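# Swap two tube racks between lab and reception via window

## Task

With r1 starting in the laboratory, r2 starting in the reception, the door between them locked and only the service window open: set the green rack upright on the reception's table with every one of its tubes still in it, and set the grey rack upright on the lab bench. Neither rack nor any tube may touch the floor. No robot may fall over or be left tilted. At the end both robots must have released the racks and backed away, and the racks must stay where they are without any robot holding them.

## Robot and tools

Robots. r1 and r2 are identical Hello Robot Stretch 4 units, about 1.6 m tall: an omni-wheel base (rim within 0.23 m of the base origin), a lift on a mast, an arm that telescopes forward, a three-joint wrist (yaw, pitch, roll) and a two-finger gripper. Each carries four cameras: <name>_head_camera (pinhole 420x560), <name>_head_left_camera and <name>_head_right_camera (fisheye 420x672), and <name>_wrist_camera (pinhole 616x392). The door is locked, so the racks must be handed across through the service window. A loose object may occasionally get a brief nudge.

Frames. Each robot reports in its own base frame: origin on the floor below the base centre, x forward, y left, z up. hand_pose is a point between the open fingertips, in that frame; with all wrist joints at 0 its axes line up with the base frame, and the printed value may be slightly off. The odometry frame is the base frame as it was at scene start. Because each robot uses its own frames, only images, lidar_m and wrist_depth_mm reveal where one robot is relative to the other. Camera calibration gives K, distortion and T_world_to_cam, which maps the carrying robot's base frame into the camera frame; there are small per-scene errors, larger for the wrist camera with the arm out.

execute_actions. Argument actions: a list holding either zero or one action object. An empty list just returns state and images. The action is keyed by "r1" and/or "r2". Per robot you give "base", "joints" or both, optionally with "pace" and "contact_limits"; or else "end_of_arm" on its own. Everything in one action starts at the same moment and may finish at different times.
- base: exactly one relative move, measured from the base position in the latest reported state. translate_m: metres straight ahead, forward positive, -2 to 2. strafe_m: metres sideways without turning, left positive, -2 to 2. rotate_rad: turn in place, counter-clockwise from above positive, -3.2 to 3.2. Two robots given the same distance may differ by up to about 3 cm per metre.
- joints: absolute targets by name. lift_m 0 to 1.2; arm_m (extension) 0 to 0.55; wrist_yaw_rad -1.134 to 4.276 (0 points forward, positive turns left, 3.14 is folded back, above 3.4 the arm may obstruct); wrist_pitch_rad -1.117 to 4.259 (0 level, 1.57 pointing down); wrist_roll_rad -1.117 to 4.259 (0 leaves fingers level; positive turns clockwise when viewed from behind the gripper); gripper_m -0.038 to 0.141, the fingertip gap in metres (below 0 the fingers squeeze each other). Targets outside a joint's range are clipped and the result notes it; unknown keys or other bad values reject the whole call with nothing moving.
- pace: "slow", "default", "fast" or "max"; base speeds 0.1/0.3/0.4/0.6 m/s and 1/2/3/4 rad/s, further limited when the lift starts above 0.2 m.
- contact_limits: {"arm_m": value}, 0 (lightest) to 0.75 (hardest), default 0.5; sets how hard the arm may push before a contact_stop.
- end_of_arm: "enable_torque" turns back on any wrist or gripper motor that shut itself off.
An action lasts at most 15 s. Anything you omit may still be driving toward an older target. Argument cameras: list of camera names, "all", null (all) or [] (none).

wait: seconds, 0 to 10; nothing new is commanded, returns state and images. zoom_image: camera plus region [x0, y0, x1, y1] in pixels of that camera's latest full image, top-left origin, at most 504 by 504. finished_scene: scene, the current scene's number; irreversible, call only when the goal holds stably.

Result lines. joint_positions (with done tolerances of 0.004 m for lift, arm, gripper; 0.02 rad yaw and roll; 0.05 rad pitch). base_status and joint_status: done, off_target (resting off target, perhaps still pushing), contact_stop_at_<key> (hit something; that part goes slack, a slack lift can sag under load and slack wheels may coast), limit_stop_at_<name> (built-in limit; limit_stop_at_tilt means leaning over 6 degrees and lift, arm and wheels go slack; limit_stop_at_own_body means about to hit itself, often with pitch below -0.2 and roll below -0.4 or above 4), time_out, torque_fault (wrist or gripper motor limp until enable_torque). on_its_own covers things not commanded this call; "held at" is the held target. base_odometry counts wheel turns only; heading -3.142 to 3.142, left positive. If turned_by_wheels and turned_by_imu differ by more than about 0.1 rad, the base likely collided or slipped. base_tilt is in degrees, forward and right positive, with a fixed offset up to about 1.5. motor_effort is percent of maximum, positive toward higher joint values, peak in brackets; wheel_0..2 positive means turning right. lidar_m: 12 sectors of 30 degrees, first straight ahead, counting counter-clockwise (4th left, 7th behind, 10th right); "-" is nothing seen or closer than 0.25 m; it sees the other robot and table tops but misses glass and thin legs. wrist_depth_mm: 7x7 grid of median depths, 100 to 2000 mm. The pictures line lists cameras in image order.

Gripping. Command a gap smaller than the object; a smaller value squeezes harder and pulls the object inward. Neither gripper_m nor done proves a grasp; look for an effort change or check images. Stuck fingertips on a surface: raise the lift. To unfold at start, send lift_m 0.4 with wrist_yaw_rad 0.

Avoid. Robots pressing into each other (once bases touch, any further drive is a hard press). Turning or driving with over 1 kg held and arm_m above 0.2, especially fast. Strong steady pushes or pulls, worse with the gripper high. Pressing the gripper into things (torque_fault). Dropping, tipping or spilling the racks, or letting anything reach the floor. Finish with the racks freestanding and both grippers open and withdrawn.

Each tool is called after ">>>" as a command line: name --argument value for each argument, lists and objects as JSON in quotes; but a table of rows of numbers goes row by row, as --pt "numbers of a row", without its own name.

## Session

>>> execute_actions --actions '[]'

Scene clock: 0.00 s.
r1.base_odometry: x=+0.000 y=+0.000 heading=+0.000 (m, m, rad; r1's odometry frame)
r1.turned_by_wheels: +0.000 (rad since the last result)
r1.turned_by_imu: +0.000 (rad since the last result)
r1.base_tilt: forward=+0.4 right=-0.3 (deg)
r1.lidar_m: 1.13 1.05 2.92 1.02 0.95 0.97 1.05 1.15 1.10 1.23 1.78 3.27
r1.base_status: not commanded
r1.joint_positions: lift_m=+0.139 arm_m=-0.002 wrist_yaw_rad=+3.052 wrist_pitch_rad=-0.005 wrist_roll_rad=+0.016 gripper_m=+0.057
r1.joint_status: not commanded
r1.motor_effort: lift_m=+20 arm_m=+0 wrist_yaw_rad=+0 wrist_pitch_rad=-5 wrist_roll_rad=-1 gripper_m=+1 wheel_0=+0 wheel_1=-1 wheel_2=+1 (%)
r1.hand_pose: x=-0.1106 y=+0.1129 z=+0.3186 quat_wxyz=(+0.045, +0.003, +0.008, +0.999) (m; r1's base frame)
r1.wrist_depth_mm: - 141 1397 1229 1060 931 854 / - 129 1336 1229 1078 931 878 / 103 140 223 1255 1078 931 878 / 131 144 1397 1255 1098 946 891 / 1182 1430 1499 1255 1078 960 891 / 1078 1098 200 1025 917 946 878 / 788 759 768 111 759 723 759
r2.base_odometry: x=+0.000 y=+0.000 heading=+0.000 (m, m, rad; r2's odometry frame)
r2.turned_by_wheels: +0.000 (rad since the last result)
r2.turned_by_imu: +0.000 (rad since the last result)
r2.base_tilt: forward=+0.5 right=-0.1 (deg)
r2.lidar_m: 2.35 0.91 0.94 1.62 2.45 1.36 1.11 1.12 1.32 1.20 1.11 1.13
r2.base_status: not commanded
r2.joint_positions: lift_m=+0.173 arm_m=+0.001 wrist_yaw_rad=+3.220 wrist_pitch_rad=-0.003 wrist_roll_rad=+0.006 gripper_m=+0.057
r2.joint_status: not commanded
r2.motor_effort: lift_m=+20 arm_m=-1 wrist_yaw_rad=-3 wrist_pitch_rad=-7 wrist_roll_rad=-1 gripper_m=-3 wheel_0=+0 wheel_1=+1 wheel_2=+0 (%)
r2.hand_pose: x=-0.1229 y=+0.0645 z=+0.3522 quat_wxyz=(-0.039, +0.001, +0.003, +0.999) (m; r2's base frame)
r2.wrist_depth_mm: - - 137 1308 1366 1464 1499 / - - 133 1308 1336 1397 1499 / - - 123 189 1336 1397 1464 / - 108 133 256 1336 1397 1464 / 180 232 1229 1255 1308 1366 1464 / 188 1182 1205 1255 211 1366 1430 / 188 878 842 1042 904 904 976
pictures: r1_head_camera, r1_head_left_camera, r1_head_right_camera, r1_wrist_camera, r2_head_camera, r2_head_left_camera, r2_head_right_camera, r2_wrist_camera
Images, in order (width x height): r1_head_camera 420x560, r1_head_left_camera 420x672, r1_head_right_camera 420x672, r1_wrist_camera 616x392, r2_head_camera 420x560, r2_head_left_camera 420x672, r2_head_right_camera 420x672, r2_wrist_camera 616x392.

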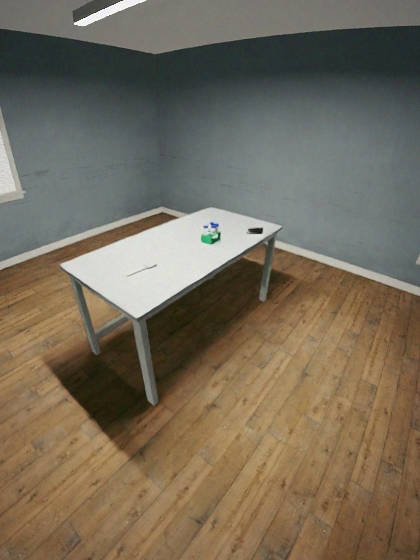

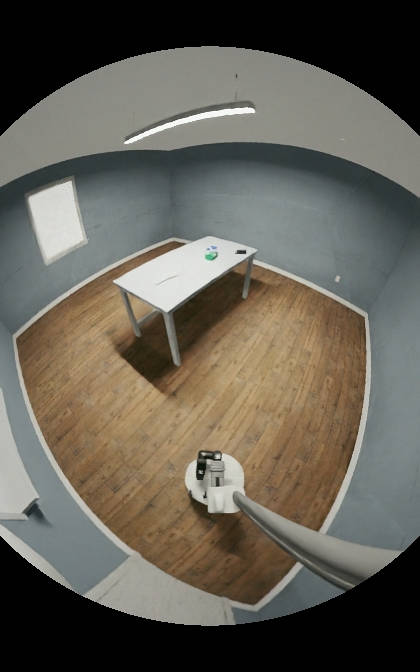

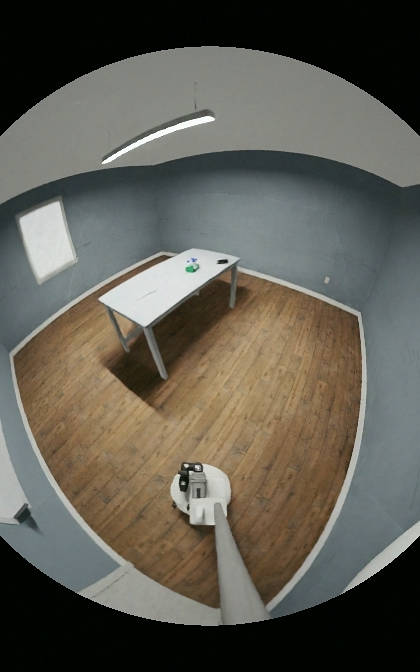

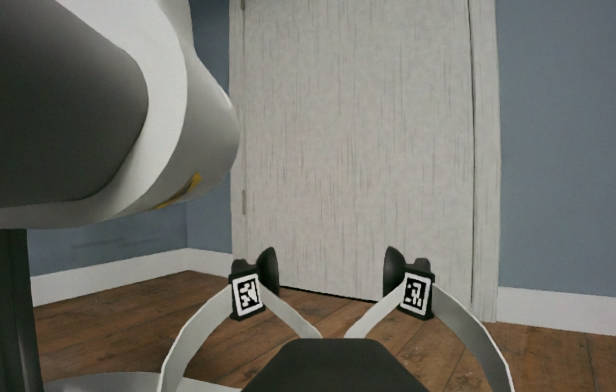

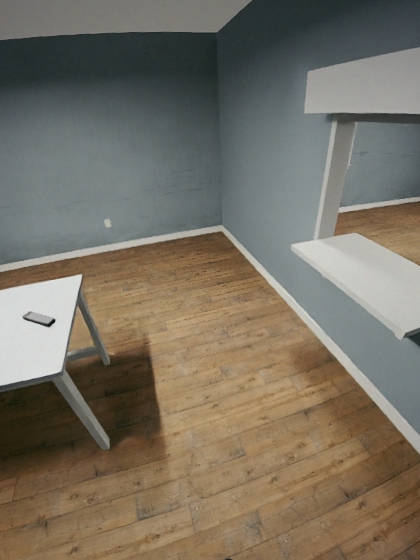

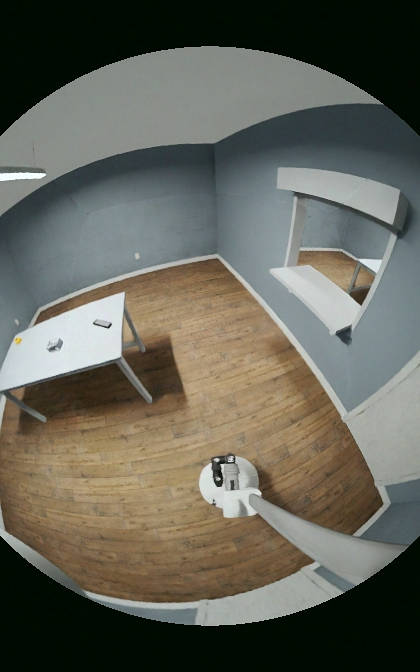

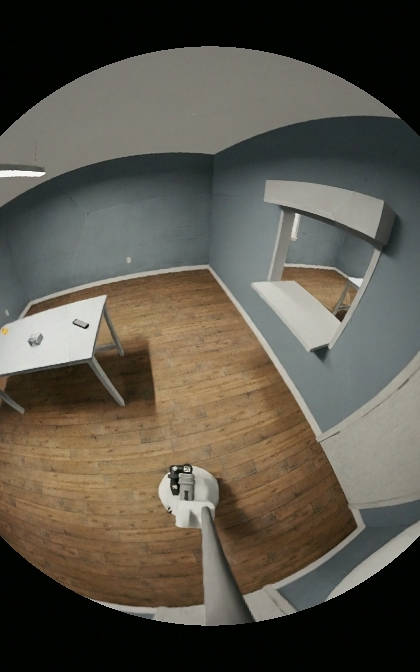

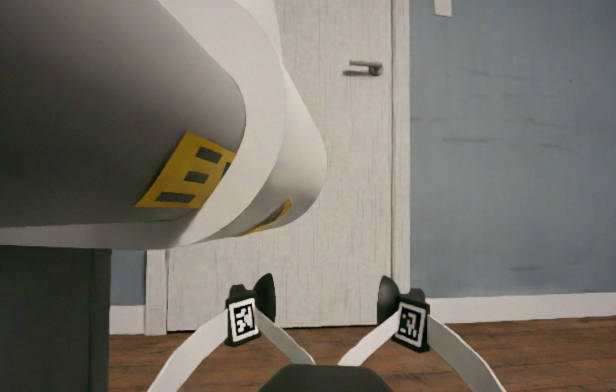

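>>> zoom_image --camera "r1_head_camera" --region '[170, 200, 290, 270]'

>>> zoom_image --camera "r2_head_left_camera" --region '[0, 280, 170, 430]'

Region (170, 200, 290, 270) of r1_head_camera's 420x560 image, scaled by 4.200, with more detail than that image has; it fills the top 294 rows of this view, and the rest is white.

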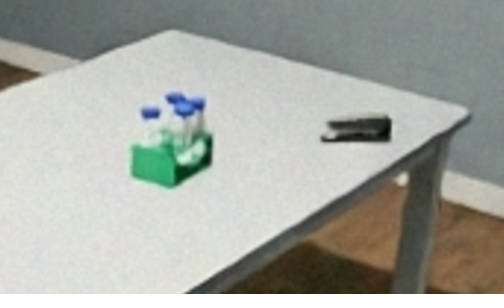

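Region (0, 280, 170, 430) of r2_head_left_camera's 420x672 image, scaled by 2.965, with more detail than that image has; it fills the top 445 rows of this view, and the rest is white.

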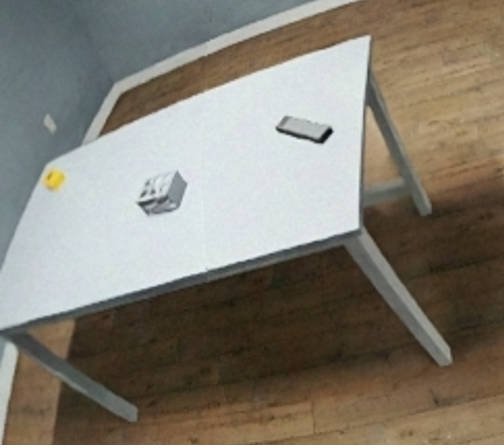

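>>> execute_actions --actions '[{"r1":{"base":{"rotate_rad":0.95},"pace":"fast"},"r2":{"base":{"rotate_rad":0.28},"pace":"fast"}}]' --cameras '[]'

>>> execute_actions --actions '[{"r1":{"base":{"strafe_m":-1.5},"joints":{"lift_m":0.68,"wrist_yaw_rad":0,"gripper_m":0.141},"pace":"max"},"r2":{"base":{"strafe_m":1.1},"joints":{"lift_m":0.68,"wrist_yaw_rad":0,"gripper_m":0.141},"pace":"max"}}]' --cameras '["r1_head_camera","r1_wrist_camera","r2_head_camera","r2_wrist_camera"]'

Scene clock: 2.30 s.
r1.base_odometry: x=+0.000 y=+0.000 heading=+0.950 (m, m, rad; r1's odometry frame)
r1.turned_by_wheels: +0.950 (rad since the last result)
r1.turned_by_imu: +0.974 (rad since the last result)
r1.base_tilt: forward=+0.4 right=-0.3 (deg)
r1.lidar_m: 3.57 1.13 0.98 0.95 1.01 1.18 1.13 1.16 1.61 3.29 1.22 1.07
r1.base_status: done
r1.joint_positions: lift_m=+0.139 arm_m=-0.002 wrist_yaw_rad=+3.052 wrist_pitch_rad=-0.005 wrist_roll_rad=+0.016 gripper_m=+0.057
r1.joint_status: not commanded
r1.motor_effort: lift_m=+20(20) arm_m=-1(1) wrist_yaw_rad=+0(1) wrist_pitch_rad=-5(6) wrist_roll_rad=-1(1) gripper_m=-3(2) wheel_0=-2(10) wheel_1=-1(12) wheel_2=+0(10) (%)
r1.hand_pose: x=-0.1106 y=+0.1129 z=+0.3186 quat_wxyz=(+0.045, +0.003, +0.008, +0.999) (m; r1's base frame)
r1.wrist_depth_mm: - 141 1229 1255 1281 1281 1255 / - 129 1229 1255 1308 1281 1281 / 103 141 223 1281 1281 1308 1281 / 131 145 1255 1281 1308 1336 1281 / 1255 1281 1281 1308 1281 1308 1308 / 1098 1118 201 1025 931 1042 1025 / 778 759 768 111 759 723 759
r2.base_odometry: x=+0.000 y=+0.000 heading=+0.280 (m, m, rad; r2's odometry frame)
r2.turned_by_wheels: +0.280 (rad since the last result)
r2.turned_by_imu: +0.279 (rad since the last result)
r2.base_tilt: forward=+0.5 right=-0.1 (deg)
r2.lidar_m: 3.58 0.92 1.20 3.08 1.66 1.17 1.12 1.16 1.24 1.17 1.11 1.40
r2.base_status: done
r2.joint_positions: lift_m=+0.173 arm_m=+0.001 wrist_yaw_rad=+3.220 wrist_pitch_rad=-0.003 wrist_roll_rad=+0.006 gripper_m=+0.057
r2.joint_status: not commanded
r2.motor_effort: lift_m=+21(20) arm_m=-1(0) wrist_yaw_rad=-3(2) wrist_pitch_rad=-8(7) wrist_roll_rad=+0(1) gripper_m=-3(3) wheel_0=-1(8) wheel_1=+0(9) wheel_2=+0(8) (%)
r2.hand_pose: x=-0.1229 y=+0.0645 z=+0.3522 quat_wxyz=(-0.039, +0.001, +0.003, +0.999) (m; r2's base frame)
r2.wrist_depth_mm: - - 137 1281 1255 1229 1182 / - - 133 1281 1255 1205 1205 / - - 123 189 1255 1229 1160 / - 108 133 256 1229 1182 1182 / 180 231 1308 1255 1255 1182 1160 / 189 1336 1229 1229 211 1182 1160 / 189 878 842 1060 904 917 991
pictures: none
No camera images: the call's "cameras" was empty. Leave "cameras" out to get every camera's image.

Scene clock: 6.13 s.
r1.base_odometry: x=+1.220 y=-0.873 heading=+0.950 (m, m, rad; r1's odometry frame)
r1.turned_by_wheels: +0.000 (rad since the last result)
r1.turned_by_imu: +0.005 (rad since the last result)
r1.base_tilt: forward=+0.3 right=-0.4 (deg)
r1.lidar_m: 0.83 0.88 1.22 2.43 1.62 1.18 1.13 1.21 1.63 1.78 1.85 0.85
r1.base_status: done
r1.joint_positions: lift_m=+0.680 arm_m=-0.002 wrist_yaw_rad=+0.000 wrist_pitch_rad=-0.005 wrist_roll_rad=+0.016 gripper_m=+0.141
r1.joint_status: all done
r1.motor_effort: lift_m=+20(24) arm_m=-1(1) wrist_yaw_rad=+0(7) wrist_pitch_rad=-5(4) wrist_roll_rad=-1(0) gripper_m=-2(0) wheel_0=+0(17) wheel_1=+0(18) wheel_2=+0(1) (%)
r1.hand_pose: x=+0.4573 y=-0.0874 z=+0.8597 quat_wxyz=(+1.000, +0.008, -0.003, +0.000) (m; r1's base frame)
r1.wrist_depth_mm: - - - - - - - / - - - - - - - / - - - - - - - / - - - - - - - / 778 788 788 778 768 676 715 / 1366 699 676 676 661 654 699 / 1921 1808 1983 111 1863 1756 1808
r2.base_odometry: x=-0.304 y=+1.057 heading=+0.280 (m, m, rad; r2's odometry frame)
r2.turned_by_wheels: +0.000 (rad since the last result)
r2.turned_by_imu: -0.002 (rad since the last result)
r2.base_tilt: forward=+0.4 right=+0.0 (deg)
r2.lidar_m: 0.80 0.84 1.16 1.97 1.69 1.22 1.16 1.18 1.59 2.16 2.18 0.83
r2.base_status: done
r2.joint_positions: lift_m=+0.680 arm_m=+0.001 wrist_yaw_rad=+0.000 wrist_pitch_rad=-0.003 wrist_roll_rad=+0.006 gripper_m=+0.141
r2.joint_status: all done
r2.motor_effort: lift_m=+23(28) arm_m=+0(1) wrist_yaw_rad=-3(7) wrist_pitch_rad=-7(6) wrist_roll_rad=-1(1) gripper_m=-1(3) wheel_0=+3(15) wheel_1=-1(16) wheel_2=+1(0) (%)
r2.hand_pose: x=+0.4600 y=-0.0874 z=+0.8588 quat_wxyz=(+1.000, +0.003, -0.001, +0.000) (m; r2's base frame)
r2.wrist_depth_mm: - - - - - - - / - - - - - - - / - - - - - - - / - - - - - - - / 1160 1205 1229 1255 1308 - - / 647 603 217 627 580 202 609 / - 1983 - 394 - 1255 -
pictures: r1_head_camera, r1_wrist_camera, r2_head_camera, r2_wrist_camera
camera_calibration (this result's frames):
r1_wrist_camera: T_world_to_cam=[[0.0524575, -0.998335, -0.023986, -0.0753162], [-0.0496089, 0.0213842, -0.99854, 0.930401], [0.99739, 0.0535708, -0.0484045, -0.17923], [0, 0, 0, 1]] pos_world=[0.228869, -0.0854852, 0.91856]
r2_wrist_camera: T_world_to_cam=[[0.0380537, -0.999262, 0.00517077, -0.0994149], [0.0328975, -0.00391895, -0.999451, 0.905002], [0.998734, 0.038203, 0.0327241, -0.263021], [0, 0, 0, 1]] pos_world=[0.236699, -0.0857467, 0.913626]
Images, in order (width x height): r1_head_camera 420x560, r1_wrist_camera 616x392, r2_head_camera 420x560, r2_wrist_camera 616x392.

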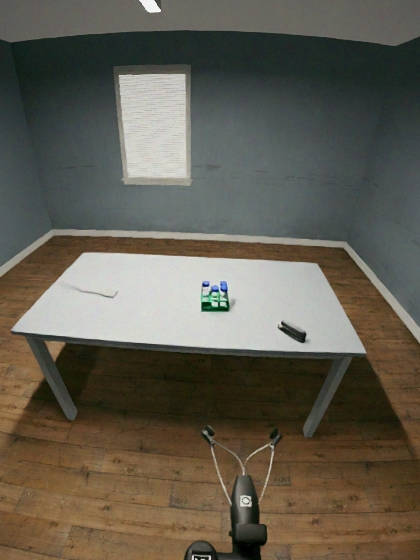

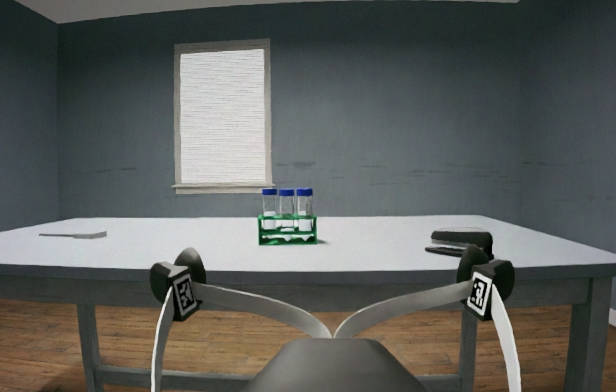

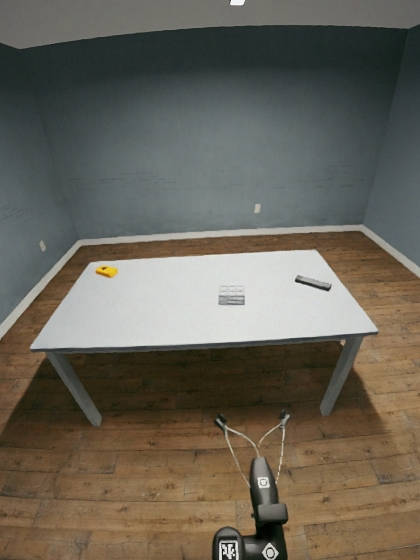

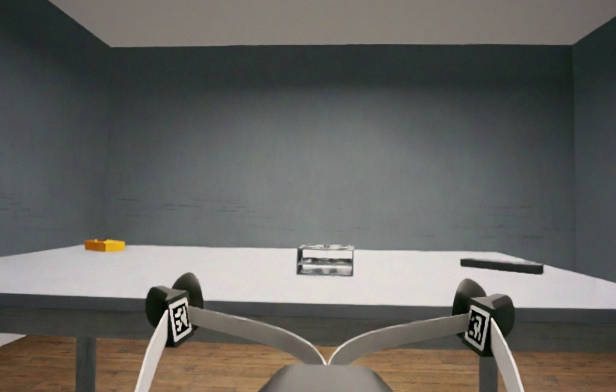

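>>> execute_actions --actions '[{"r1":{"base":{"strafe_m":0.085},"joints":{"arm_m":0.42,"lift_m":0.66},"pace":"fast"},"r2":{"base":{"strafe_m":0.035},"joints":{"arm_m":0.42,"lift_m":0.66},"pace":"fast"}}]' --cameras '["r1_head_camera","r1_wrist_camera","r2_head_camera","r2_wrist_camera"]'

Scene clock: 8.40 s.
r1.base_odometry: x=+1.151 y=-0.823 heading=+0.950 (m, m, rad; r1's odometry frame)
r1.turned_by_wheels: +0.000 (rad since the last result)
r1.turned_by_imu: +0.001 (rad since the last result)
r1.base_tilt: forward=+0.4 right=-0.2 (deg)
r1.lidar_m: 0.82 0.87 2.29 2.37 1.64 1.19 1.11 1.19 1.65 1.85 1.94 0.87
r1.base_status: done
r1.joint_positions: lift_m=+0.660 arm_m=+0.419 wrist_yaw_rad=+0.000 wrist_pitch_rad=-0.005 wrist_roll_rad=+0.016 gripper_m=+0.141
r1.joint_status: all done
r1.motor_effort: lift_m=+18(18) arm_m=+5(4) wrist_yaw_rad=+0(1) wrist_pitch_rad=-4(7) wrist_roll_rad=-1(1) gripper_m=+2(0) wheel_0=+0(14) wheel_1=+2(14) wheel_2=+0(1) (%)
r1.hand_pose: x=+0.8786 y=-0.0874 z=+0.8399 quat_wxyz=(+1.000, +0.008, -0.003, +0.000) (m; r1's base frame)
r1.wrist_depth_mm: - - - - - - - / - - - - - - - / - - - - - - - / - - - - - - - / 661 668 676 445 504 621 609 / 373 351 325 382 324 309 353 / 272 263 283 111 262 256 -
r2.base_odometry: x=-0.314 y=+1.091 heading=+0.280 (m, m, rad; r2's odometry frame)
r2.turned_by_wheels: +0.000 (rad since the last result)
r2.turned_by_imu: +0.001 (rad since the last result)
r2.base_tilt: forward=+0.6 right=+0.1 (deg)
r2.lidar_m: 0.80 0.84 2.02 1.93 1.69 1.23 1.16 1.20 1.61 2.19 2.21 0.85
r2.base_status: done
r2.joint_positions: lift_m=+0.660 arm_m=+0.419 wrist_yaw_rad=+0.000 wrist_pitch_rad=-0.003 wrist_roll_rad=+0.006 gripper_m=+0.141
r2.joint_status: all done
r2.motor_effort: lift_m=+15(22) arm_m=+6(6) wrist_yaw_rad=-4(2) wrist_pitch_rad=-8(8) wrist_roll_rad=+0(1) gripper_m=+0(1) wheel_0=+1(10) wheel_1=-3(11) wheel_2=+0(1) (%)
r2.hand_pose: x=+0.8785 y=-0.0874 z=+0.8394 quat_wxyz=(+1.000, +0.003, -0.001, +0.000) (m; r2's base frame)
r2.wrist_depth_mm: - - - - - - - / - - - - - - - / - - - - - - - / - - - - - - - / - - - - - - - / 449 413 217 413 430 203 480 / 289 276 297 221 282 282 303
pictures: r1_head_camera, r1_wrist_camera, r2_head_camera, r2_wrist_camera
camera_calibration (this result's frames):
r1_wrist_camera: T_world_to_cam=[[0.052607, -0.998327, -0.0239861, -0.0979773], [-0.0496139, 0.0213768, -0.99854, 0.931537], [0.997382, 0.0537202, -0.0484063, -0.600341], [0, 0, 0, 1]] pos_world=[0.650141, -0.0854762, 0.898766]
r2_wrist_camera: T_world_to_cam=[[0.0381294, -0.999259, 0.00517423, -0.115287], [0.0329851, -0.00391657, -0.999448, 0.871845], [0.998728, 0.038279, 0.0328113, -0.680402], [0, 0, 0, 1]] pos_world=[0.655174, -0.0857417, 0.894286]
Images, in order (width x height): r1_head_camera 420x560, r1_wrist_camera 616x392, r2_head_camera 420x560, r2_wrist_camera 616x392.

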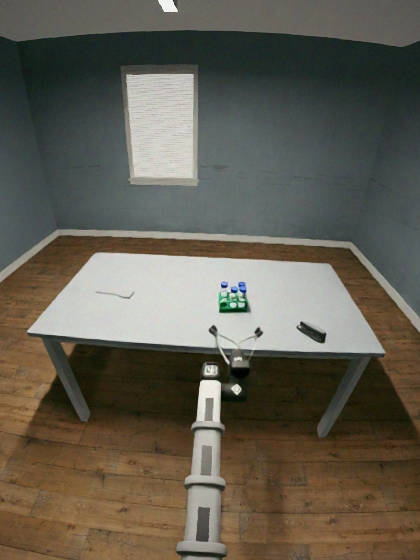

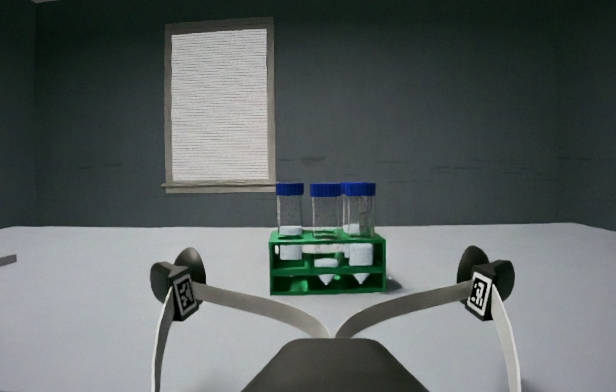

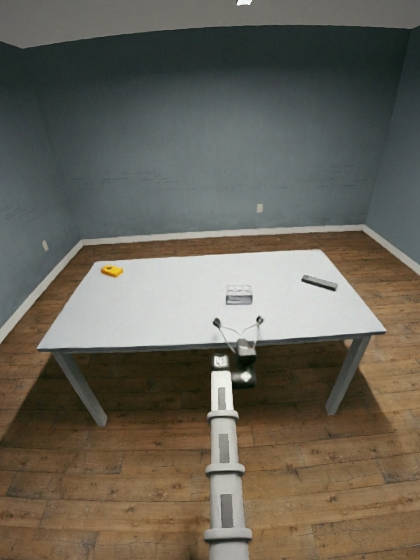

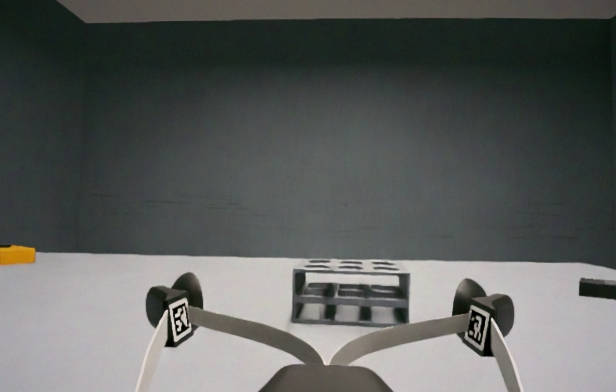

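>>> execute_actions --actions '[{"r1":{"base":{"translate_m":0.13},"joints":{"lift_m":0.63}},"r2":{"base":{"strafe_m":-0.021},"joints":{"arm_m":0.53,"lift_m":0.63}}}]' --cameras '["r1_head_camera","r1_wrist_camera","r2_head_camera","r2_wrist_camera"]'

Scene clock: 10.43 s.
r1.base_odometry: x=+1.226 y=-0.718 heading=+0.951 (m, m, rad; r1's odometry frame)
r1.turned_by_wheels: +0.001 (rad since the last result)
r1.turned_by_imu: +0.001 (rad since the last result)
r1.base_tilt: forward=+0.3 right=-0.3 (deg)
r1.lidar_m: 0.71 0.73 1.05 2.26 1.81 1.34 1.27 1.33 1.84 1.85 0.99 0.71
r1.base_status: done
r1.joint_positions: lift_m=+0.630 arm_m=+0.419 wrist_yaw_rad=-0.004 wrist_pitch_rad=-0.004 wrist_roll_rad=+0.016 gripper_m=+0.141
r1.joint_status: all done
r1.motor_effort: lift_m=+18(15) arm_m=+5(5) wrist_yaw_rad=+11(13) wrist_pitch_rad=-8(9) wrist_roll_rad=+0(1) gripper_m=+1(1) wheel_0=+9(9) wheel_1=+8(8) wheel_2=-7(10) (%)
r1.hand_pose: x=+0.8783 y=-0.0886 z=+0.8096 quat_wxyz=(+1.000, +0.008, -0.002, -0.002) (m; r1's base frame)
r1.wrist_depth_mm: - - - - - - - / - - - - - - - / - - - - - - - / - - - - - - - / 508 512 397 329 304 473 462 / 287 268 251 294 249 238 272 / 210 202 218 111 202 198 -
r2.base_odometry: x=-0.308 y=+1.071 heading=+0.280 (m, m, rad; r2's odometry frame)
r2.turned_by_wheels: +0.000 (rad since the last result)
r2.turned_by_imu: +0.001 (rad since the last result)
r2.base_tilt: forward=+0.6 right=+0.1 (deg)
r2.lidar_m: 0.79 0.85 1.17 1.95 1.71 1.22 1.15 1.21 1.59 2.19 2.19 0.83
r2.base_status: done
r2.joint_positions: lift_m=+0.630 arm_m=+0.528 wrist_yaw_rad=-0.005 wrist_pitch_rad=-0.001 wrist_roll_rad=+0.006 gripper_m=+0.141
r2.joint_status: all done
r2.motor_effort: lift_m=+15(15) arm_m=+11(11) wrist_yaw_rad=+11(11) wrist_pitch_rad=-12(13) wrist_roll_rad=-2(0) gripper_m=-1(0) wheel_0=+2(10) wheel_1=+1(10) wheel_2=-3(3) (%)
r2.hand_pose: x=+0.9870 y=-0.0888 z=+0.8090 quat_wxyz=(+1.000, +0.003, -0.001, -0.002) (m; r2's base frame)
r2.wrist_depth_mm: - - - - - - - / - - - - - - - / - - - - - - - / - - - - - - - / 741 768 778 647 661 - - / 338 312 217 304 306 202 366 / 220 209 225 188 213 214 229
pictures: r1_head_camera, r1_wrist_camera, r2_head_camera, r2_wrist_camera
camera_calibration (this result's frames):
r1_wrist_camera: T_world_to_cam=[[0.048334, -0.998542, -0.0240539, -0.0961208], [-0.0508156, 0.0215925, -0.998475, 0.902278], [0.997538, 0.0494826, -0.0496979, -0.600865], [0, 0, 0, 1]] pos_world=[0.649881, -0.0857308, 0.868728]
r2_wrist_camera: T_world_to_cam=[[0.0332348, -0.999435, 0.00498358, -0.115712], [0.0311827, -0.003947, -0.999506, 0.839614], [0.998961, 0.0333738, 0.0310339, -0.786979], [0, 0, 0, 1]] pos_world=[0.763826, -0.0860679, 0.864199]
Images, in order (width x height): r1_head_camera 420x560, r1_wrist_camera 616x392, r2_head_camera 420x560, r2_wrist_camera 616x392.

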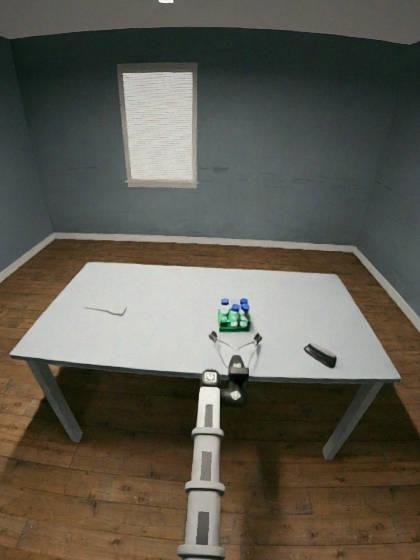

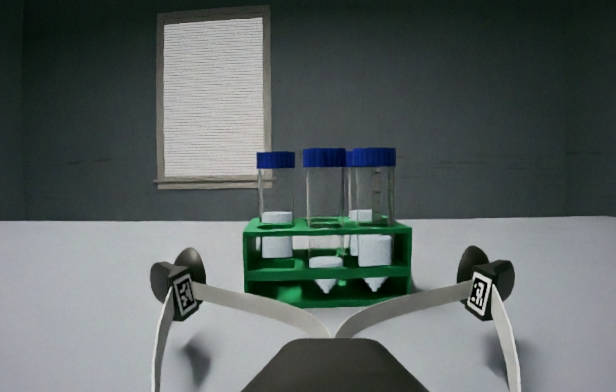

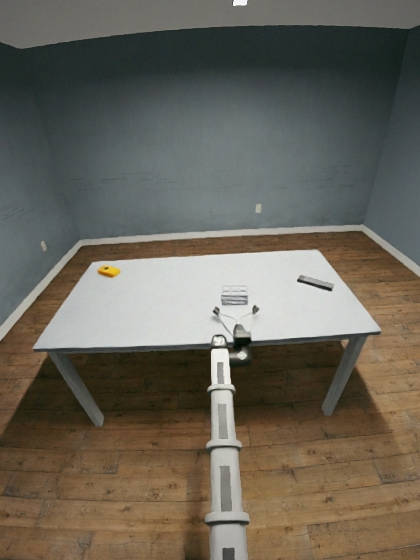

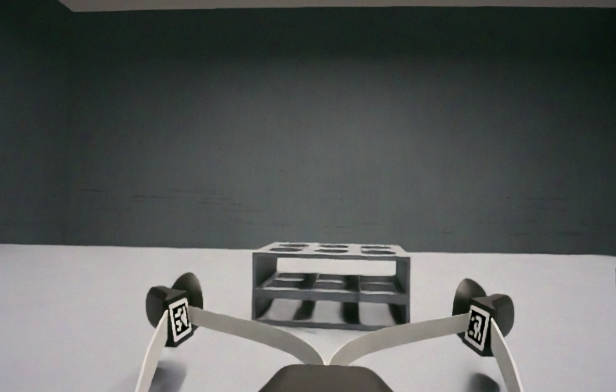

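>>> execute_actions --actions '[{"r1":{"joints":{"lift_m":0.75,"arm_m":0.40}},"r2":{"joints":{"arm_m":0.51,"lift_m":0.75}}}]' --cameras '[]'

>>> execute_actions --actions '[{"r1":{"joints":{"wrist_pitch_rad":0.4,"arm_m":0.44,"wrist_roll_rad":0,"wrist_yaw_rad":0}},"r2":{"base":{"translate_m":0.05},"joints":{"wrist_pitch_rad":0.4,"wrist_yaw_rad":0}}}]' --cameras '["r1_head_camera","r1_wrist_camera","r2_head_camera","r2_wrist_camera"]'

Scene clock: 12.20 s.
r1.base_odometry: x=+1.226 y=-0.718 heading=+0.951 (m, m, rad; r1's odometry frame)
r1.turned_by_wheels: +0.000 (rad since the last result)
r1.turned_by_imu: +0.000 (rad since the last result)
r1.base_tilt: forward=+0.4 right=-0.3 (deg)
r1.lidar_m: 0.70 0.73 1.03 2.23 1.80 1.32 1.26 1.31 1.85 1.86 1.04 0.75
r1.base_status: not commanded
r1.joint_positions: lift_m=+0.750 arm_m=+0.401 wrist_yaw_rad=+0.000 wrist_pitch_rad=-0.005 wrist_roll_rad=+0.016 gripper_m=+0.141
r1.joint_status: all done
r1.motor_effort: lift_m=+22(22) arm_m=-4(6) wrist_yaw_rad=+1(12) wrist_pitch_rad=-5(8) wrist_roll_rad=+0(1) gripper_m=+2(2) wheel_0=+5(9) wheel_1=+5(8) wheel_2=-1(6) (%)
r1.hand_pose: x=+0.8602 y=-0.0875 z=+0.9295 quat_wxyz=(+1.000, +0.008, -0.003, +0.000) (m; r1's base frame)
r1.wrist_depth_mm: - - - - - - - / - - - - - - - / - - - - - - - / - - - - - - - / - - - - - - - / 621 585 549 357 349 521 591 / 455 439 445 111 436 430 442
r2.base_odometry: x=-0.308 y=+1.071 heading=+0.280 (m, m, rad; r2's odometry frame)
r2.turned_by_wheels: +0.000 (rad since the last result)
r2.turned_by_imu: +0.001 (rad since the last result)
r2.base_tilt: forward=+0.6 right=+0.2 (deg)
r2.lidar_m: 0.80 0.83 1.15 1.96 1.68 1.21 1.15 1.20 1.60 2.17 2.18 0.82
r2.base_status: not commanded
r2.joint_positions: lift_m=+0.750 arm_m=+0.511 wrist_yaw_rad=+0.000 wrist_pitch_rad=-0.003 wrist_roll_rad=+0.006 gripper_m=+0.141
r2.joint_status: all done
r2.motor_effort: lift_m=+25(25) arm_m=-5(9) wrist_yaw_rad=-3(11) wrist_pitch_rad=-9(13) wrist_roll_rad=-2(1) gripper_m=+1(1) wheel_0=+2(2) wheel_1=+1(1) wheel_2=+1(3) (%)
r2.hand_pose: x=+0.9703 y=-0.0875 z=+0.9285 quat_wxyz=(+1.000, +0.003, -0.001, +0.000) (m; r2's base frame)
r2.wrist_depth_mm: - - - - - - - / - - - - - - - / - - - - - - - / - - - - - - - / - - - - - - - / 759 699 217 798 798 202 - / 492 466 504 252 449 477 517
pictures: none
No camera images: the call's "cameras" was empty. Leave "cameras" out to get every camera's image.

Scene clock: 13.37 s.
r1.base_odometry: x=+1.226 y=-0.718 heading=+0.951 (m, m, rad; r1's odometry frame)
r1.turned_by_wheels: +0.000 (rad since the last result)
r1.turned_by_imu: +0.000 (rad since the last result)
r1.base_tilt: forward=+0.3 right=-0.2 (deg)
r1.lidar_m: 0.70 0.72 1.05 2.24 1.81 1.31 1.26 1.32 1.85 1.87 1.03 0.73
r1.base_status: not commanded
r1.joint_positions: lift_m=+0.750 arm_m=+0.439 wrist_yaw_rad=+0.000 wrist_pitch_rad=+0.402 wrist_roll_rad=+0.001 gripper_m=+0.141
r1.joint_status: all done
r1.motor_effort: lift_m=+22(22) arm_m=+4(7) wrist_yaw_rad=+0(0) wrist_pitch_rad=-3(4) wrist_roll_rad=-2(2) gripper_m=-2(0) wheel_0=+5(5) wheel_1=+5(5) wheel_2=-1(1) (%)
r1.hand_pose: x=+0.8756 y=-0.0874 z=+0.8152 quat_wxyz=(+0.980, +0.000, +0.200, +0.000) (m; r1's base frame)
r1.wrist_depth_mm: - - - - - - - / - - - - - - - / 654 634 615 362 554 603 597 / 445 442 415 317 320 424 421 / 340 338 322 314 310 329 325 / 272 263 254 273 252 247 263 / 233 228 236 111 227 224 -
r2.base_odometry: x=-0.260 y=+1.085 heading=+0.281 (m, m, rad; r2's odometry frame)
r2.turned_by_wheels: +0.001 (rad since the last result)
r2.turned_by_imu: +0.001 (rad since the last result)
r2.base_tilt: forward=+0.7 right=+0.1 (deg)
r2.lidar_m: 0.75 0.78 1.08 1.94 1.76 1.29 1.21 1.25 1.66 2.17 2.18 0.81
r2.base_status: done
r2.joint_positions: lift_m=+0.750 arm_m=+0.511 wrist_yaw_rad=+0.000 wrist_pitch_rad=+0.402 wrist_roll_rad=+0.006 gripper_m=+0.141
r2.joint_status: all done
r2.motor_effort: lift_m=+24(24) arm_m=-5(5) wrist_yaw_rad=+0(1) wrist_pitch_rad=-5(4) wrist_roll_rad=-2(0) gripper_m=-1(0) wheel_0=+2(4) wheel_1=+3(5) wheel_2=+1(9) (%)
r2.hand_pose: x=+0.9473 y=-0.0874 z=+0.8150 quat_wxyz=(+0.980, +0.003, +0.199, -0.001) (m; r2's base frame)
r2.wrist_depth_mm: - - - - - - - / - - - - - - - / - - - - - - - / 521 525 517 477 512 517 508 / 373 373 370 324 317 366 366 / 289 277 217 289 289 203 286 / 236 229 237 197 228 226 234
pictures: r1_head_camera, r1_wrist_camera, r2_head_camera, r2_wrist_camera
camera_calibration (this result's frames):
r1_wrist_camera: T_world_to_cam=[[0.0444696, -0.998594, -0.0288426, -0.0874297], [-0.440937, 0.00628723, -0.897516, 1.16575], [0.896436, 0.0526299, -0.440037, -0.190998], [0, 0, 0, 1]] pos_world=[0.689129, -0.0845839, 0.959715]
r2_wrist_camera: T_world_to_cam=[[0.0367447, -0.999272, -0.0102756, -0.10397], [-0.363108, -0.00377091, -0.931739, 1.16523], [0.931022, 0.0379677, -0.362982, -0.361624], [0, 0, 0, 1]] pos_world=[0.763606, -0.0857704, 0.953364]
Images, in order (width x height): r1_head_camera 420x560, r1_wrist_camera 616x392, r2_head_camera 420x560, r2_wrist_camera 616x392.

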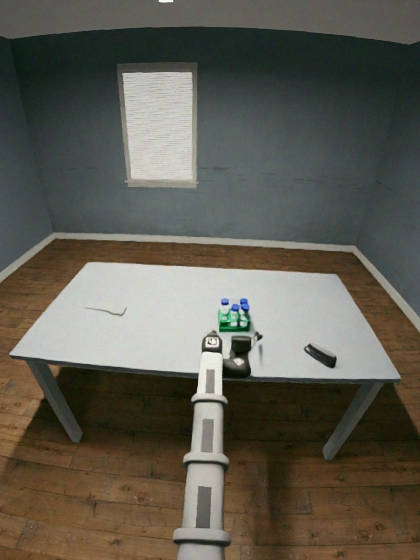

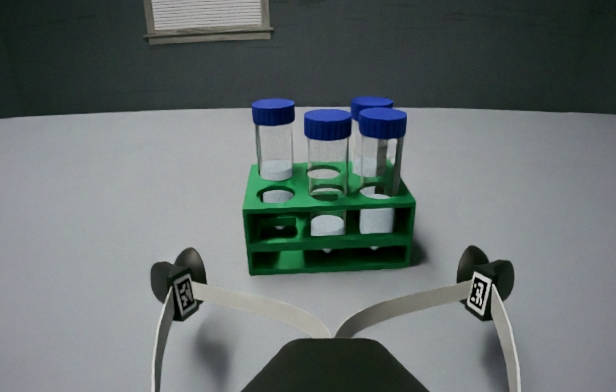

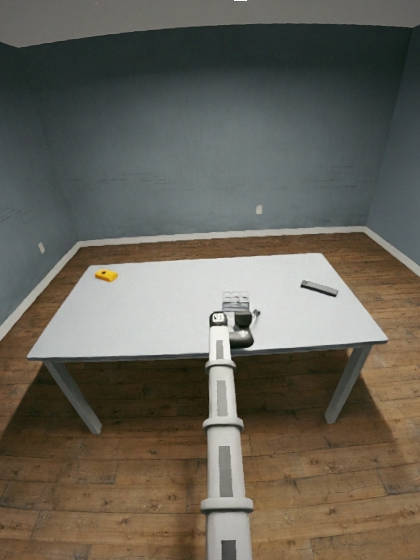

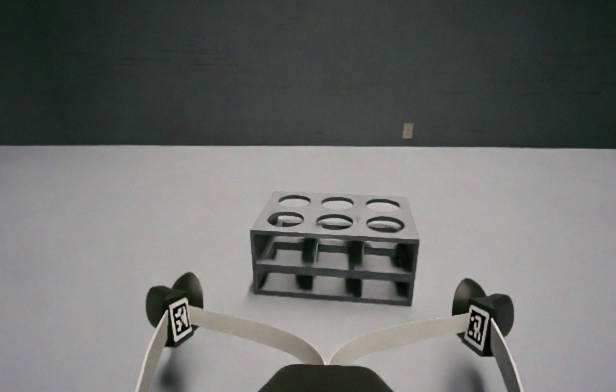

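>>> execute_actions --actions '[{"r1":{"joints":{"lift_m":0.74,"arm_m":0.525,"wrist_yaw_rad":0.02}},"r2":{"base":{"translate_m":0.08},"joints":{"lift_m":0.74,"wrist_yaw_rad":-0.028}}}]' --cameras '["r1_wrist_camera","r2_wrist_camera"]'

Scene clock: 15.00 s.
r1.base_odometry: x=+1.226 y=-0.718 heading=+0.951 (m, m, rad; r1's odometry frame)
r1.turned_by_wheels: +0.000 (rad since the last result)
r1.turned_by_imu: +0.000 (rad since the last result)
r1.base_tilt: forward=+0.4 right=-0.3 (deg)
r1.lidar_m: 0.70 0.74 1.06 2.26 1.81 1.33 1.25 1.31 1.84 1.85 0.99 0.75
r1.base_status: not commanded
r1.joint_positions: lift_m=+0.740 arm_m=+0.524 wrist_yaw_rad=+0.020 wrist_pitch_rad=+0.402 wrist_roll_rad=+0.000 gripper_m=+0.141
r1.joint_status: all done
r1.motor_effort: lift_m=+17(19) arm_m=+4(6) wrist_yaw_rad=+0(3) wrist_pitch_rad=-4(4) wrist_roll_rad=-2(2) gripper_m=+1(1) wheel_0=+5(5) wheel_1=+5(5) wheel_2=-1(1) (%)
r1.hand_pose: x=+0.9623 y=-0.0821 z=+0.8055 quat_wxyz=(+0.980, -0.002, +0.200, +0.010) (m; r1's base frame)
r1.wrist_depth_mm: - - - - - - - / - - - - - - - / 621 603 544 234 193 569 569 / 424 418 392 276 246 402 399 / 320 322 236 234 229 309 306 / 258 250 214 222 224 216 249 / 221 216 223 111 215 213 -
r2.base_odometry: x=-0.183 y=+1.107 heading=+0.281 (m, m, rad; r2's odometry frame)
r2.turned_by_wheels: +0.000 (rad since the last result)
r2.turned_by_imu: +0.001 (rad since the last result)
r2.base_tilt: forward=+0.7 right=+0.1 (deg)
r2.lidar_m: 0.66 0.69 0.96 1.94 1.90 1.36 1.28 1.34 1.80 2.15 2.18 0.72
r2.base_status: done
r2.joint_positions: lift_m=+0.740 arm_m=+0.511 wrist_yaw_rad=-0.028 wrist_pitch_rad=+0.402 wrist_roll_rad=+0.006 gripper_m=+0.141
r2.joint_status: all done
r2.motor_effort: lift_m=+15(23) arm_m=-5(5) wrist_yaw_rad=-3(6) wrist_pitch_rad=-4(6) wrist_roll_rad=-1(1) gripper_m=+1(0) wheel_0=+2(7) wheel_1=+4(8) wheel_2=+1(10) (%)
r2.hand_pose: x=+0.9447 y=-0.0948 z=+0.8058 quat_wxyz=(+0.980, +0.006, +0.199, -0.014) (m; r2's base frame)
r2.wrist_depth_mm: - - - - - - - / - - - - - - - / - - - - - - - / 496 492 496 492 492 488 484 / 353 353 319 249 262 349 349 / 274 264 214 219 219 202 272 / 224 217 226 190 216 215 222
pictures: r1_wrist_camera, r2_wrist_camera
camera_calibration (this result's frames):
r1_wrist_camera: T_world_to_cam=[[0.0645056, -0.9975, -0.0288476, -0.10541], [-0.441207, -0.00257888, -0.897402, 1.19466], [0.895084, 0.0706152, -0.440271, -0.27027], [0, 0, 0, 1]] pos_world=[0.775807, -0.0829801, 0.950059]
r2_wrist_camera: T_world_to_cam=[[0.00897134, -0.999907, -0.0102788, -0.0851262], [-0.363156, 0.00631945, -0.931707, 1.15666], [0.931685, 0.0120915, -0.363066, -0.365321], [0, 0, 0, 1]] pos_world=[0.761177, -0.0880104, 0.944159]
Images, in order (width x height): r1_wrist_camera 616x392, r2_wrist_camera 616x392.

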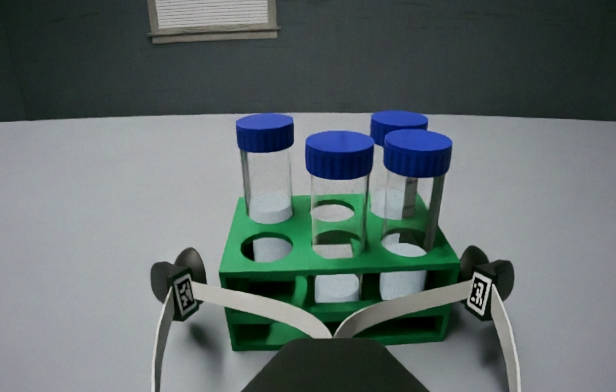

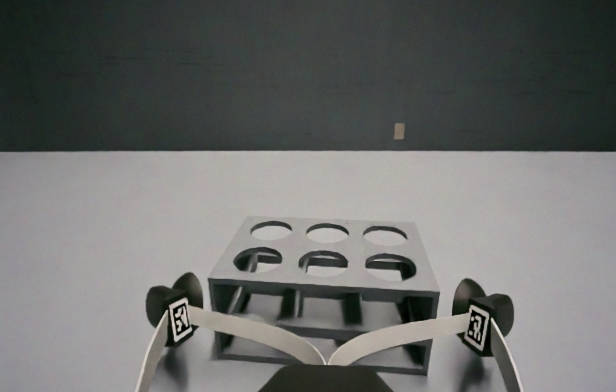

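>>> execute_actions --actions '[{"r1":{"joints":{"arm_m":0.542,"wrist_yaw_rad":0.007}},"r2":{"joints":{"arm_m":0.53,"wrist_yaw_rad":-0.017}}}]' --cameras '["r1_wrist_camera","r2_wrist_camera"]'

>>> execute_actions --actions '[{"r1":{"joints":{"gripper_m":0.07}},"r2":{"joints":{"gripper_m":0.07}}}]' --cameras '["r1_wrist_camera","r2_wrist_camera"]'

Scene clock: 15.87 s.
r1.base_odometry: x=+1.226 y=-0.718 heading=+0.951 (m, m, rad; r1's odometry frame)
r1.turned_by_wheels: +0.000 (rad since the last result)
r1.turned_by_imu: +0.000 (rad since the last result)
r1.base_tilt: forward=+0.4 right=-0.3 (deg)
r1.lidar_m: 0.71 0.72 1.06 2.23 1.80 1.32 1.27 1.31 1.81 1.85 1.00 0.73
r1.base_status: not commanded
r1.joint_positions: lift_m=+0.740 arm_m=+0.541 wrist_yaw_rad=+0.007 wrist_pitch_rad=+0.402 wrist_roll_rad=+0.000 gripper_m=+0.141
r1.joint_status: all done
r1.motor_effort: lift_m=+18(18) arm_m=+5(4) wrist_yaw_rad=+0(1) wrist_pitch_rad=-5(4) wrist_roll_rad=-2(2) gripper_m=-2(2) wheel_0=+5(5) wheel_1=+5(5) wheel_2=-1(1) (%)
r1.hand_pose: x=+0.9782 y=-0.0855 z=+0.8055 quat_wxyz=(+0.980, -0.001, +0.200, +0.004) (m; r1's base frame)
r1.wrist_depth_mm: - - - - - - - / - - - - - - - / 615 597 539 216 209 569 569 / 421 418 413 262 243 402 399 / 320 322 237 228 220 309 307 / 257 250 202 208 207 207 249 / 221 216 219 111 215 212 -
r2.base_odometry: x=-0.183 y=+1.107 heading=+0.281 (m, m, rad; r2's odometry frame)
r2.turned_by_wheels: +0.000 (rad since the last result)
r2.turned_by_imu: +0.000 (rad since the last result)
r2.base_tilt: forward=+0.6 right=+0.0 (deg)
r2.lidar_m: 0.67 0.70 0.97 1.95 1.89 1.37 1.28 1.36 1.78 2.14 2.16 0.71
r2.base_status: not commanded
r2.joint_positions: lift_m=+0.740 arm_m=+0.529 wrist_yaw_rad=-0.017 wrist_pitch_rad=+0.402 wrist_roll_rad=+0.006 gripper_m=+0.141
r2.joint_status: all done
r2.motor_effort: lift_m=+15(15) arm_m=+5(5) wrist_yaw_rad=-1(0) wrist_pitch_rad=-5(6) wrist_roll_rad=-1(3) gripper_m=-1(0) wheel_0=+2(2) wheel_1=+4(4) wheel_2=+0(1) (%)
r2.hand_pose: x=+0.9640 y=-0.0920 z=+0.8058 quat_wxyz=(+0.980, +0.005, +0.199, -0.009) (m; r2's base frame)
r2.wrist_depth_mm: - - - - - - - / - - - - - - - / - - - - - - - / 496 496 496 488 492 488 488 / 353 355 332 263 253 349 351 / 276 264 193 229 190 197 272 / 225 217 211 181 202 216 222
pictures: r1_wrist_camera, r2_wrist_camera
camera_calibration (this result's frames):
r1_wrist_camera: T_world_to_cam=[[0.0518508, -0.998239, -0.0288205, -0.097518], [-0.44127, 0.0029877, -0.89737, 1.20216], [0.895875, 0.0592469, -0.440338, -0.285962], [0, 0, 0, 1]] pos_world=[0.79172, -0.0839956, 0.950053]
r2_wrist_camera: T_world_to_cam=[[0.019701, -0.999753, -0.0102806, -0.0927983], [-0.363247, 0.00242263, -0.93169, 1.16332], [0.931485, 0.0220897, -0.363109, -0.382106], [0, 0, 0, 1]] pos_world=[0.780327, -0.0871531, 0.944155]
Images, in order (width x height): r1_wrist_camera 616x392, r2_wrist_camera 616x392.

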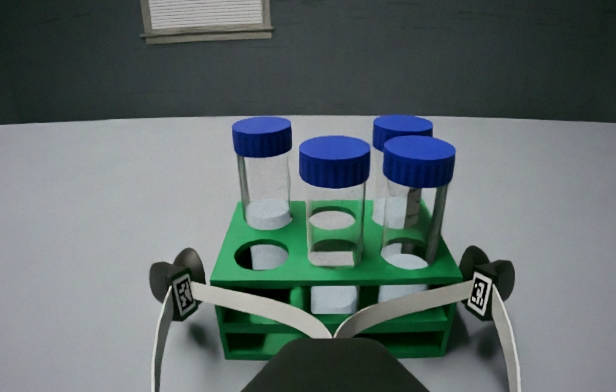

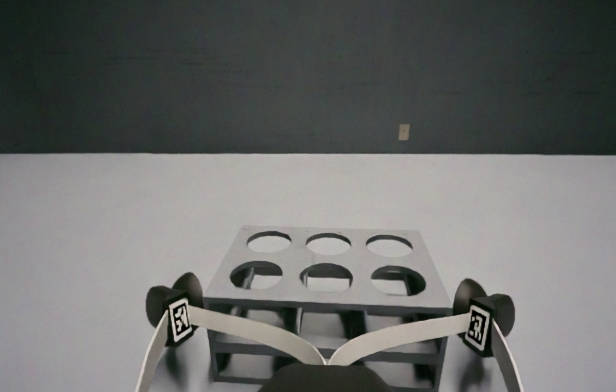

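Scene clock: 17.60 s.
r1.base_odometry: x=+1.226 y=-0.718 heading=+0.951 (m, m, rad; r1's odometry frame)
r1.turned_by_wheels: +0.000 (rad since the last result)
r1.turned_by_imu: +0.000 (rad since the last result)
r1.base_tilt: forward=+0.4 right=-0.3 (deg)
r1.lidar_m: 0.69 0.73 1.05 2.27 1.83 1.33 1.27 1.31 1.84 1.84 1.00 0.74
r1.base_status: not commanded
r1.joint_positions: lift_m=+0.740 arm_m=+0.541 wrist_yaw_rad=+0.007 wrist_pitch_rad=+0.405 wrist_roll_rad=+0.000 gripper_m=+0.070
r1.joint_status: all done
r1.motor_effort: lift_m=+18(18) arm_m=+5(5) wrist_yaw_rad=+0(1) wrist_pitch_rad=-12(10) wrist_roll_rad=-2(2) gripper_m=-22(24) wheel_0=+5(5) wheel_1=+5(5) wheel_2=-1(1) (%)
r1.hand_pose: x=+0.9779 y=-0.0855 z=+0.8047 quat_wxyz=(+0.980, +0.000, +0.201, +0.003) (m; r1's base frame)
r1.wrist_depth_mm: - - - - - - - / - - - - - - - / 609 585 496 203 172 554 559 / 415 413 404 364 234 394 392 / 315 317 224 213 208 306 303 / 255 237 189 201 194 179 255 / 219 213 208 111 140 209 -
r2.base_odometry: x=-0.183 y=+1.107 heading=+0.281 (m, m, rad; r2's odometry frame)
r2.turned_by_wheels: +0.000 (rad since the last result)
r2.turned_by_imu: +0.000 (rad since the last result)
r2.base_tilt: forward=+0.4 right=+0.0 (deg)
r2.lidar_m: 0.66 0.70 0.99 1.95 1.88 1.37 1.28 1.34 1.79 2.14 2.17 0.72
r2.base_status: not commanded
r2.joint_positions: lift_m=+0.740 arm_m=+0.529 wrist_yaw_rad=-0.017 wrist_pitch_rad=+0.403 wrist_roll_rad=+0.006 gripper_m=+0.070
r2.joint_status: all done
r2.motor_effort: lift_m=+15(15) arm_m=+5(6) wrist_yaw_rad=-1(4) wrist_pitch_rad=-9(10) wrist_roll_rad=+0(1) gripper_m=-22(22) wheel_0=+2(2) wheel_1=+4(4) wheel_2=+0(1) (%)
r2.hand_pose: x=+0.9638 y=-0.0919 z=+0.8055 quat_wxyz=(+0.980, +0.005, +0.200, -0.009) (m; r2's base frame)
r2.wrist_depth_mm: - - - - - - - / - - - - - - - / - - - - - - - / 496 496 488 484 488 480 480 / 351 353 332 242 233 347 345 / 273 273 187 208 207 185 270 / 224 208 193 184 183 206 206
pictures: r1_wrist_camera, r2_wrist_camera
camera_calibration (this result's frames):
r1_wrist_camera: T_world_to_cam=[[0.0515078, -0.998253, -0.0289383, -0.0971676], [-0.443769, 0.00308047, -0.896136, 1.20278], [0.89466, 0.0589999, -0.442836, -0.282835], [0, 0, 0, 1]] pos_world=[0.791804, -0.0840157, 0.949793]
r2_wrist_camera: T_world_to_cam=[[0.0197172, -0.999752, -0.0103282, -0.0927659], [-0.364455, 0.00243238, -0.931218, 1.16373], [0.931012, 0.0221251, -0.364317, -0.380668], [0, 0, 0, 1]] pos_world=[0.780364, -0.0871513, 0.944049]
Images, in order (width x height): r1_wrist_camera 616x392, r2_wrist_camera 616x392.

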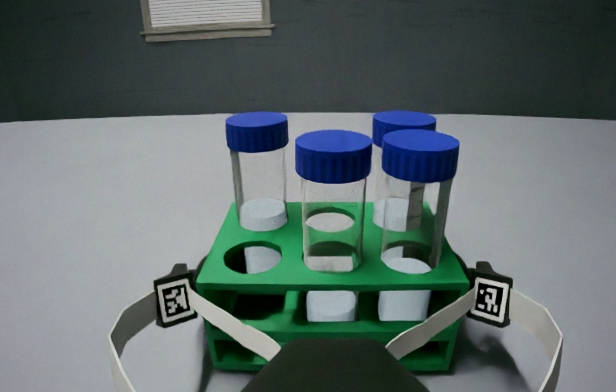

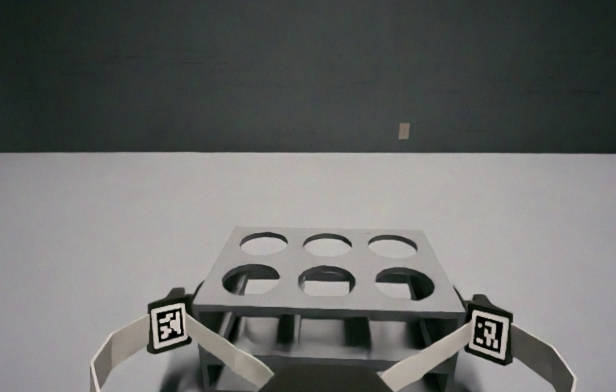

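>>> execute_actions --actions '[{"r1":{"joints":{"lift_m":0.82}},"r2":{"joints":{"lift_m":0.82}}}]' --cameras '["r1_wrist_camera","r2_wrist_camera"]'

Scene clock: 19.03 s.
r1.base_odometry: x=+1.226 y=-0.718 heading=+0.951 (m, m, rad; r1's odometry frame)
r1.turned_by_wheels: +0.000 (rad since the last result)
r1.turned_by_imu: +0.000 (rad since the last result)
r1.base_tilt: forward=+0.4 right=-0.3 (deg)
r1.lidar_m: 0.69 0.74 1.04 2.27 1.83 1.34 1.27 1.33 1.83 1.85 1.00 0.72
r1.base_status: not commanded
r1.joint_positions: lift_m=+0.820 arm_m=+0.541 wrist_yaw_rad=+0.007 wrist_pitch_rad=+0.405 wrist_roll_rad=+0.000 gripper_m=+0.070
r1.joint_status: all done
r1.motor_effort: lift_m=+23(24) arm_m=+5(4) wrist_yaw_rad=+0(0) wrist_pitch_rad=-11(13) wrist_roll_rad=-2(2) gripper_m=-20(19) wheel_0=+5(5) wheel_1=+5(5) wheel_2=-1(1) (%)
r1.hand_pose: x=+0.9779 y=-0.0855 z=+0.8842 quat_wxyz=(+0.980, +0.000, +0.201, +0.003) (m; r1's base frame)
r1.wrist_depth_mm: - - - - - - - / - - - - - - - / - - 707 203 174 - - / 597 591 585 521 235 564 564 / 452 455 224 212 209 439 436 / 366 340 189 201 195 179 359 / 314 307 298 111 140 301 -
r2.base_odometry: x=-0.183 y=+1.107 heading=+0.281 (m, m, rad; r2's odometry frame)
r2.turned_by_wheels: +0.000 (rad since the last result)
r2.turned_by_imu: +0.000 (rad since the last result)
r2.base_tilt: forward=+0.6 right=+0.1 (deg)
r2.lidar_m: 0.66 0.71 0.99 1.96 1.89 1.36 1.26 1.34 1.79 2.14 2.17 0.71
r2.base_status: not commanded
r2.joint_positions: lift_m=+0.820 arm_m=+0.529 wrist_yaw_rad=-0.017 wrist_pitch_rad=+0.403 wrist_roll_rad=+0.006 gripper_m=+0.070
r2.joint_status: all done
r2.motor_effort: lift_m=+25(27) arm_m=+6(5) wrist_yaw_rad=+0(3) wrist_pitch_rad=-10(10) wrist_roll_rad=-1(1) gripper_m=-22(21) wheel_0=+2(2) wheel_1=+4(4) wheel_2=+1(1) (%)
r2.hand_pose: x=+0.9638 y=-0.0919 z=+0.8846 quat_wxyz=(+0.980, +0.005, +0.200, -0.009) (m; r2's base frame)
r2.wrist_depth_mm: - - - - - - - / - - - - - - - / - - - - - - - / 715 707 707 707 699 699 691 / 512 508 480 242 234 504 500 / 394 397 187 208 208 185 392 / 322 301 193 185 184 297 309
pictures: r1_wrist_camera, r2_wrist_camera
camera_calibration (this result's frames):
r1_wrist_camera: T_world_to_cam=[[0.0514992, -0.998253, -0.0289517, -0.0948453], [-0.444037, 0.00307866, -0.896003, 1.27416], [0.894527, 0.0589991, -0.443103, -0.247236], [0, 0, 0, 1]] pos_world=[0.791817, -0.0840156, 1.02935]
r2_wrist_camera: T_world_to_cam=[[0.0197152, -0.999752, -0.0103354, -0.0919399], [-0.364635, 0.00243552, -0.931148, 1.2375], [0.930942, 0.0221264, -0.364496, -0.351604], [0, 0, 0, 1]] pos_world=[0.780372, -0.0871514, 1.02319]
Images, in order (width x height): r1_wrist_camera 616x392, r2_wrist_camera 616x392.

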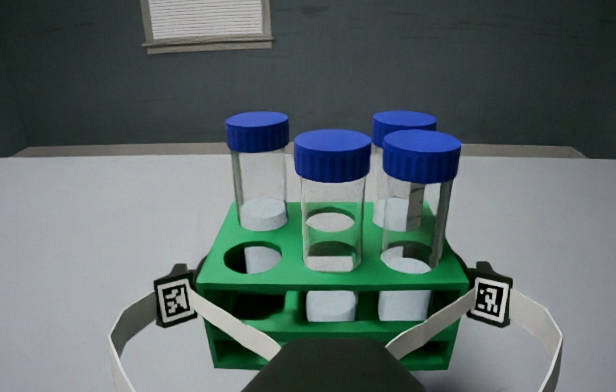

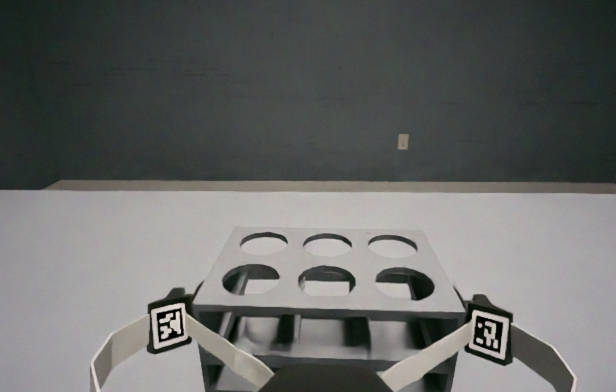

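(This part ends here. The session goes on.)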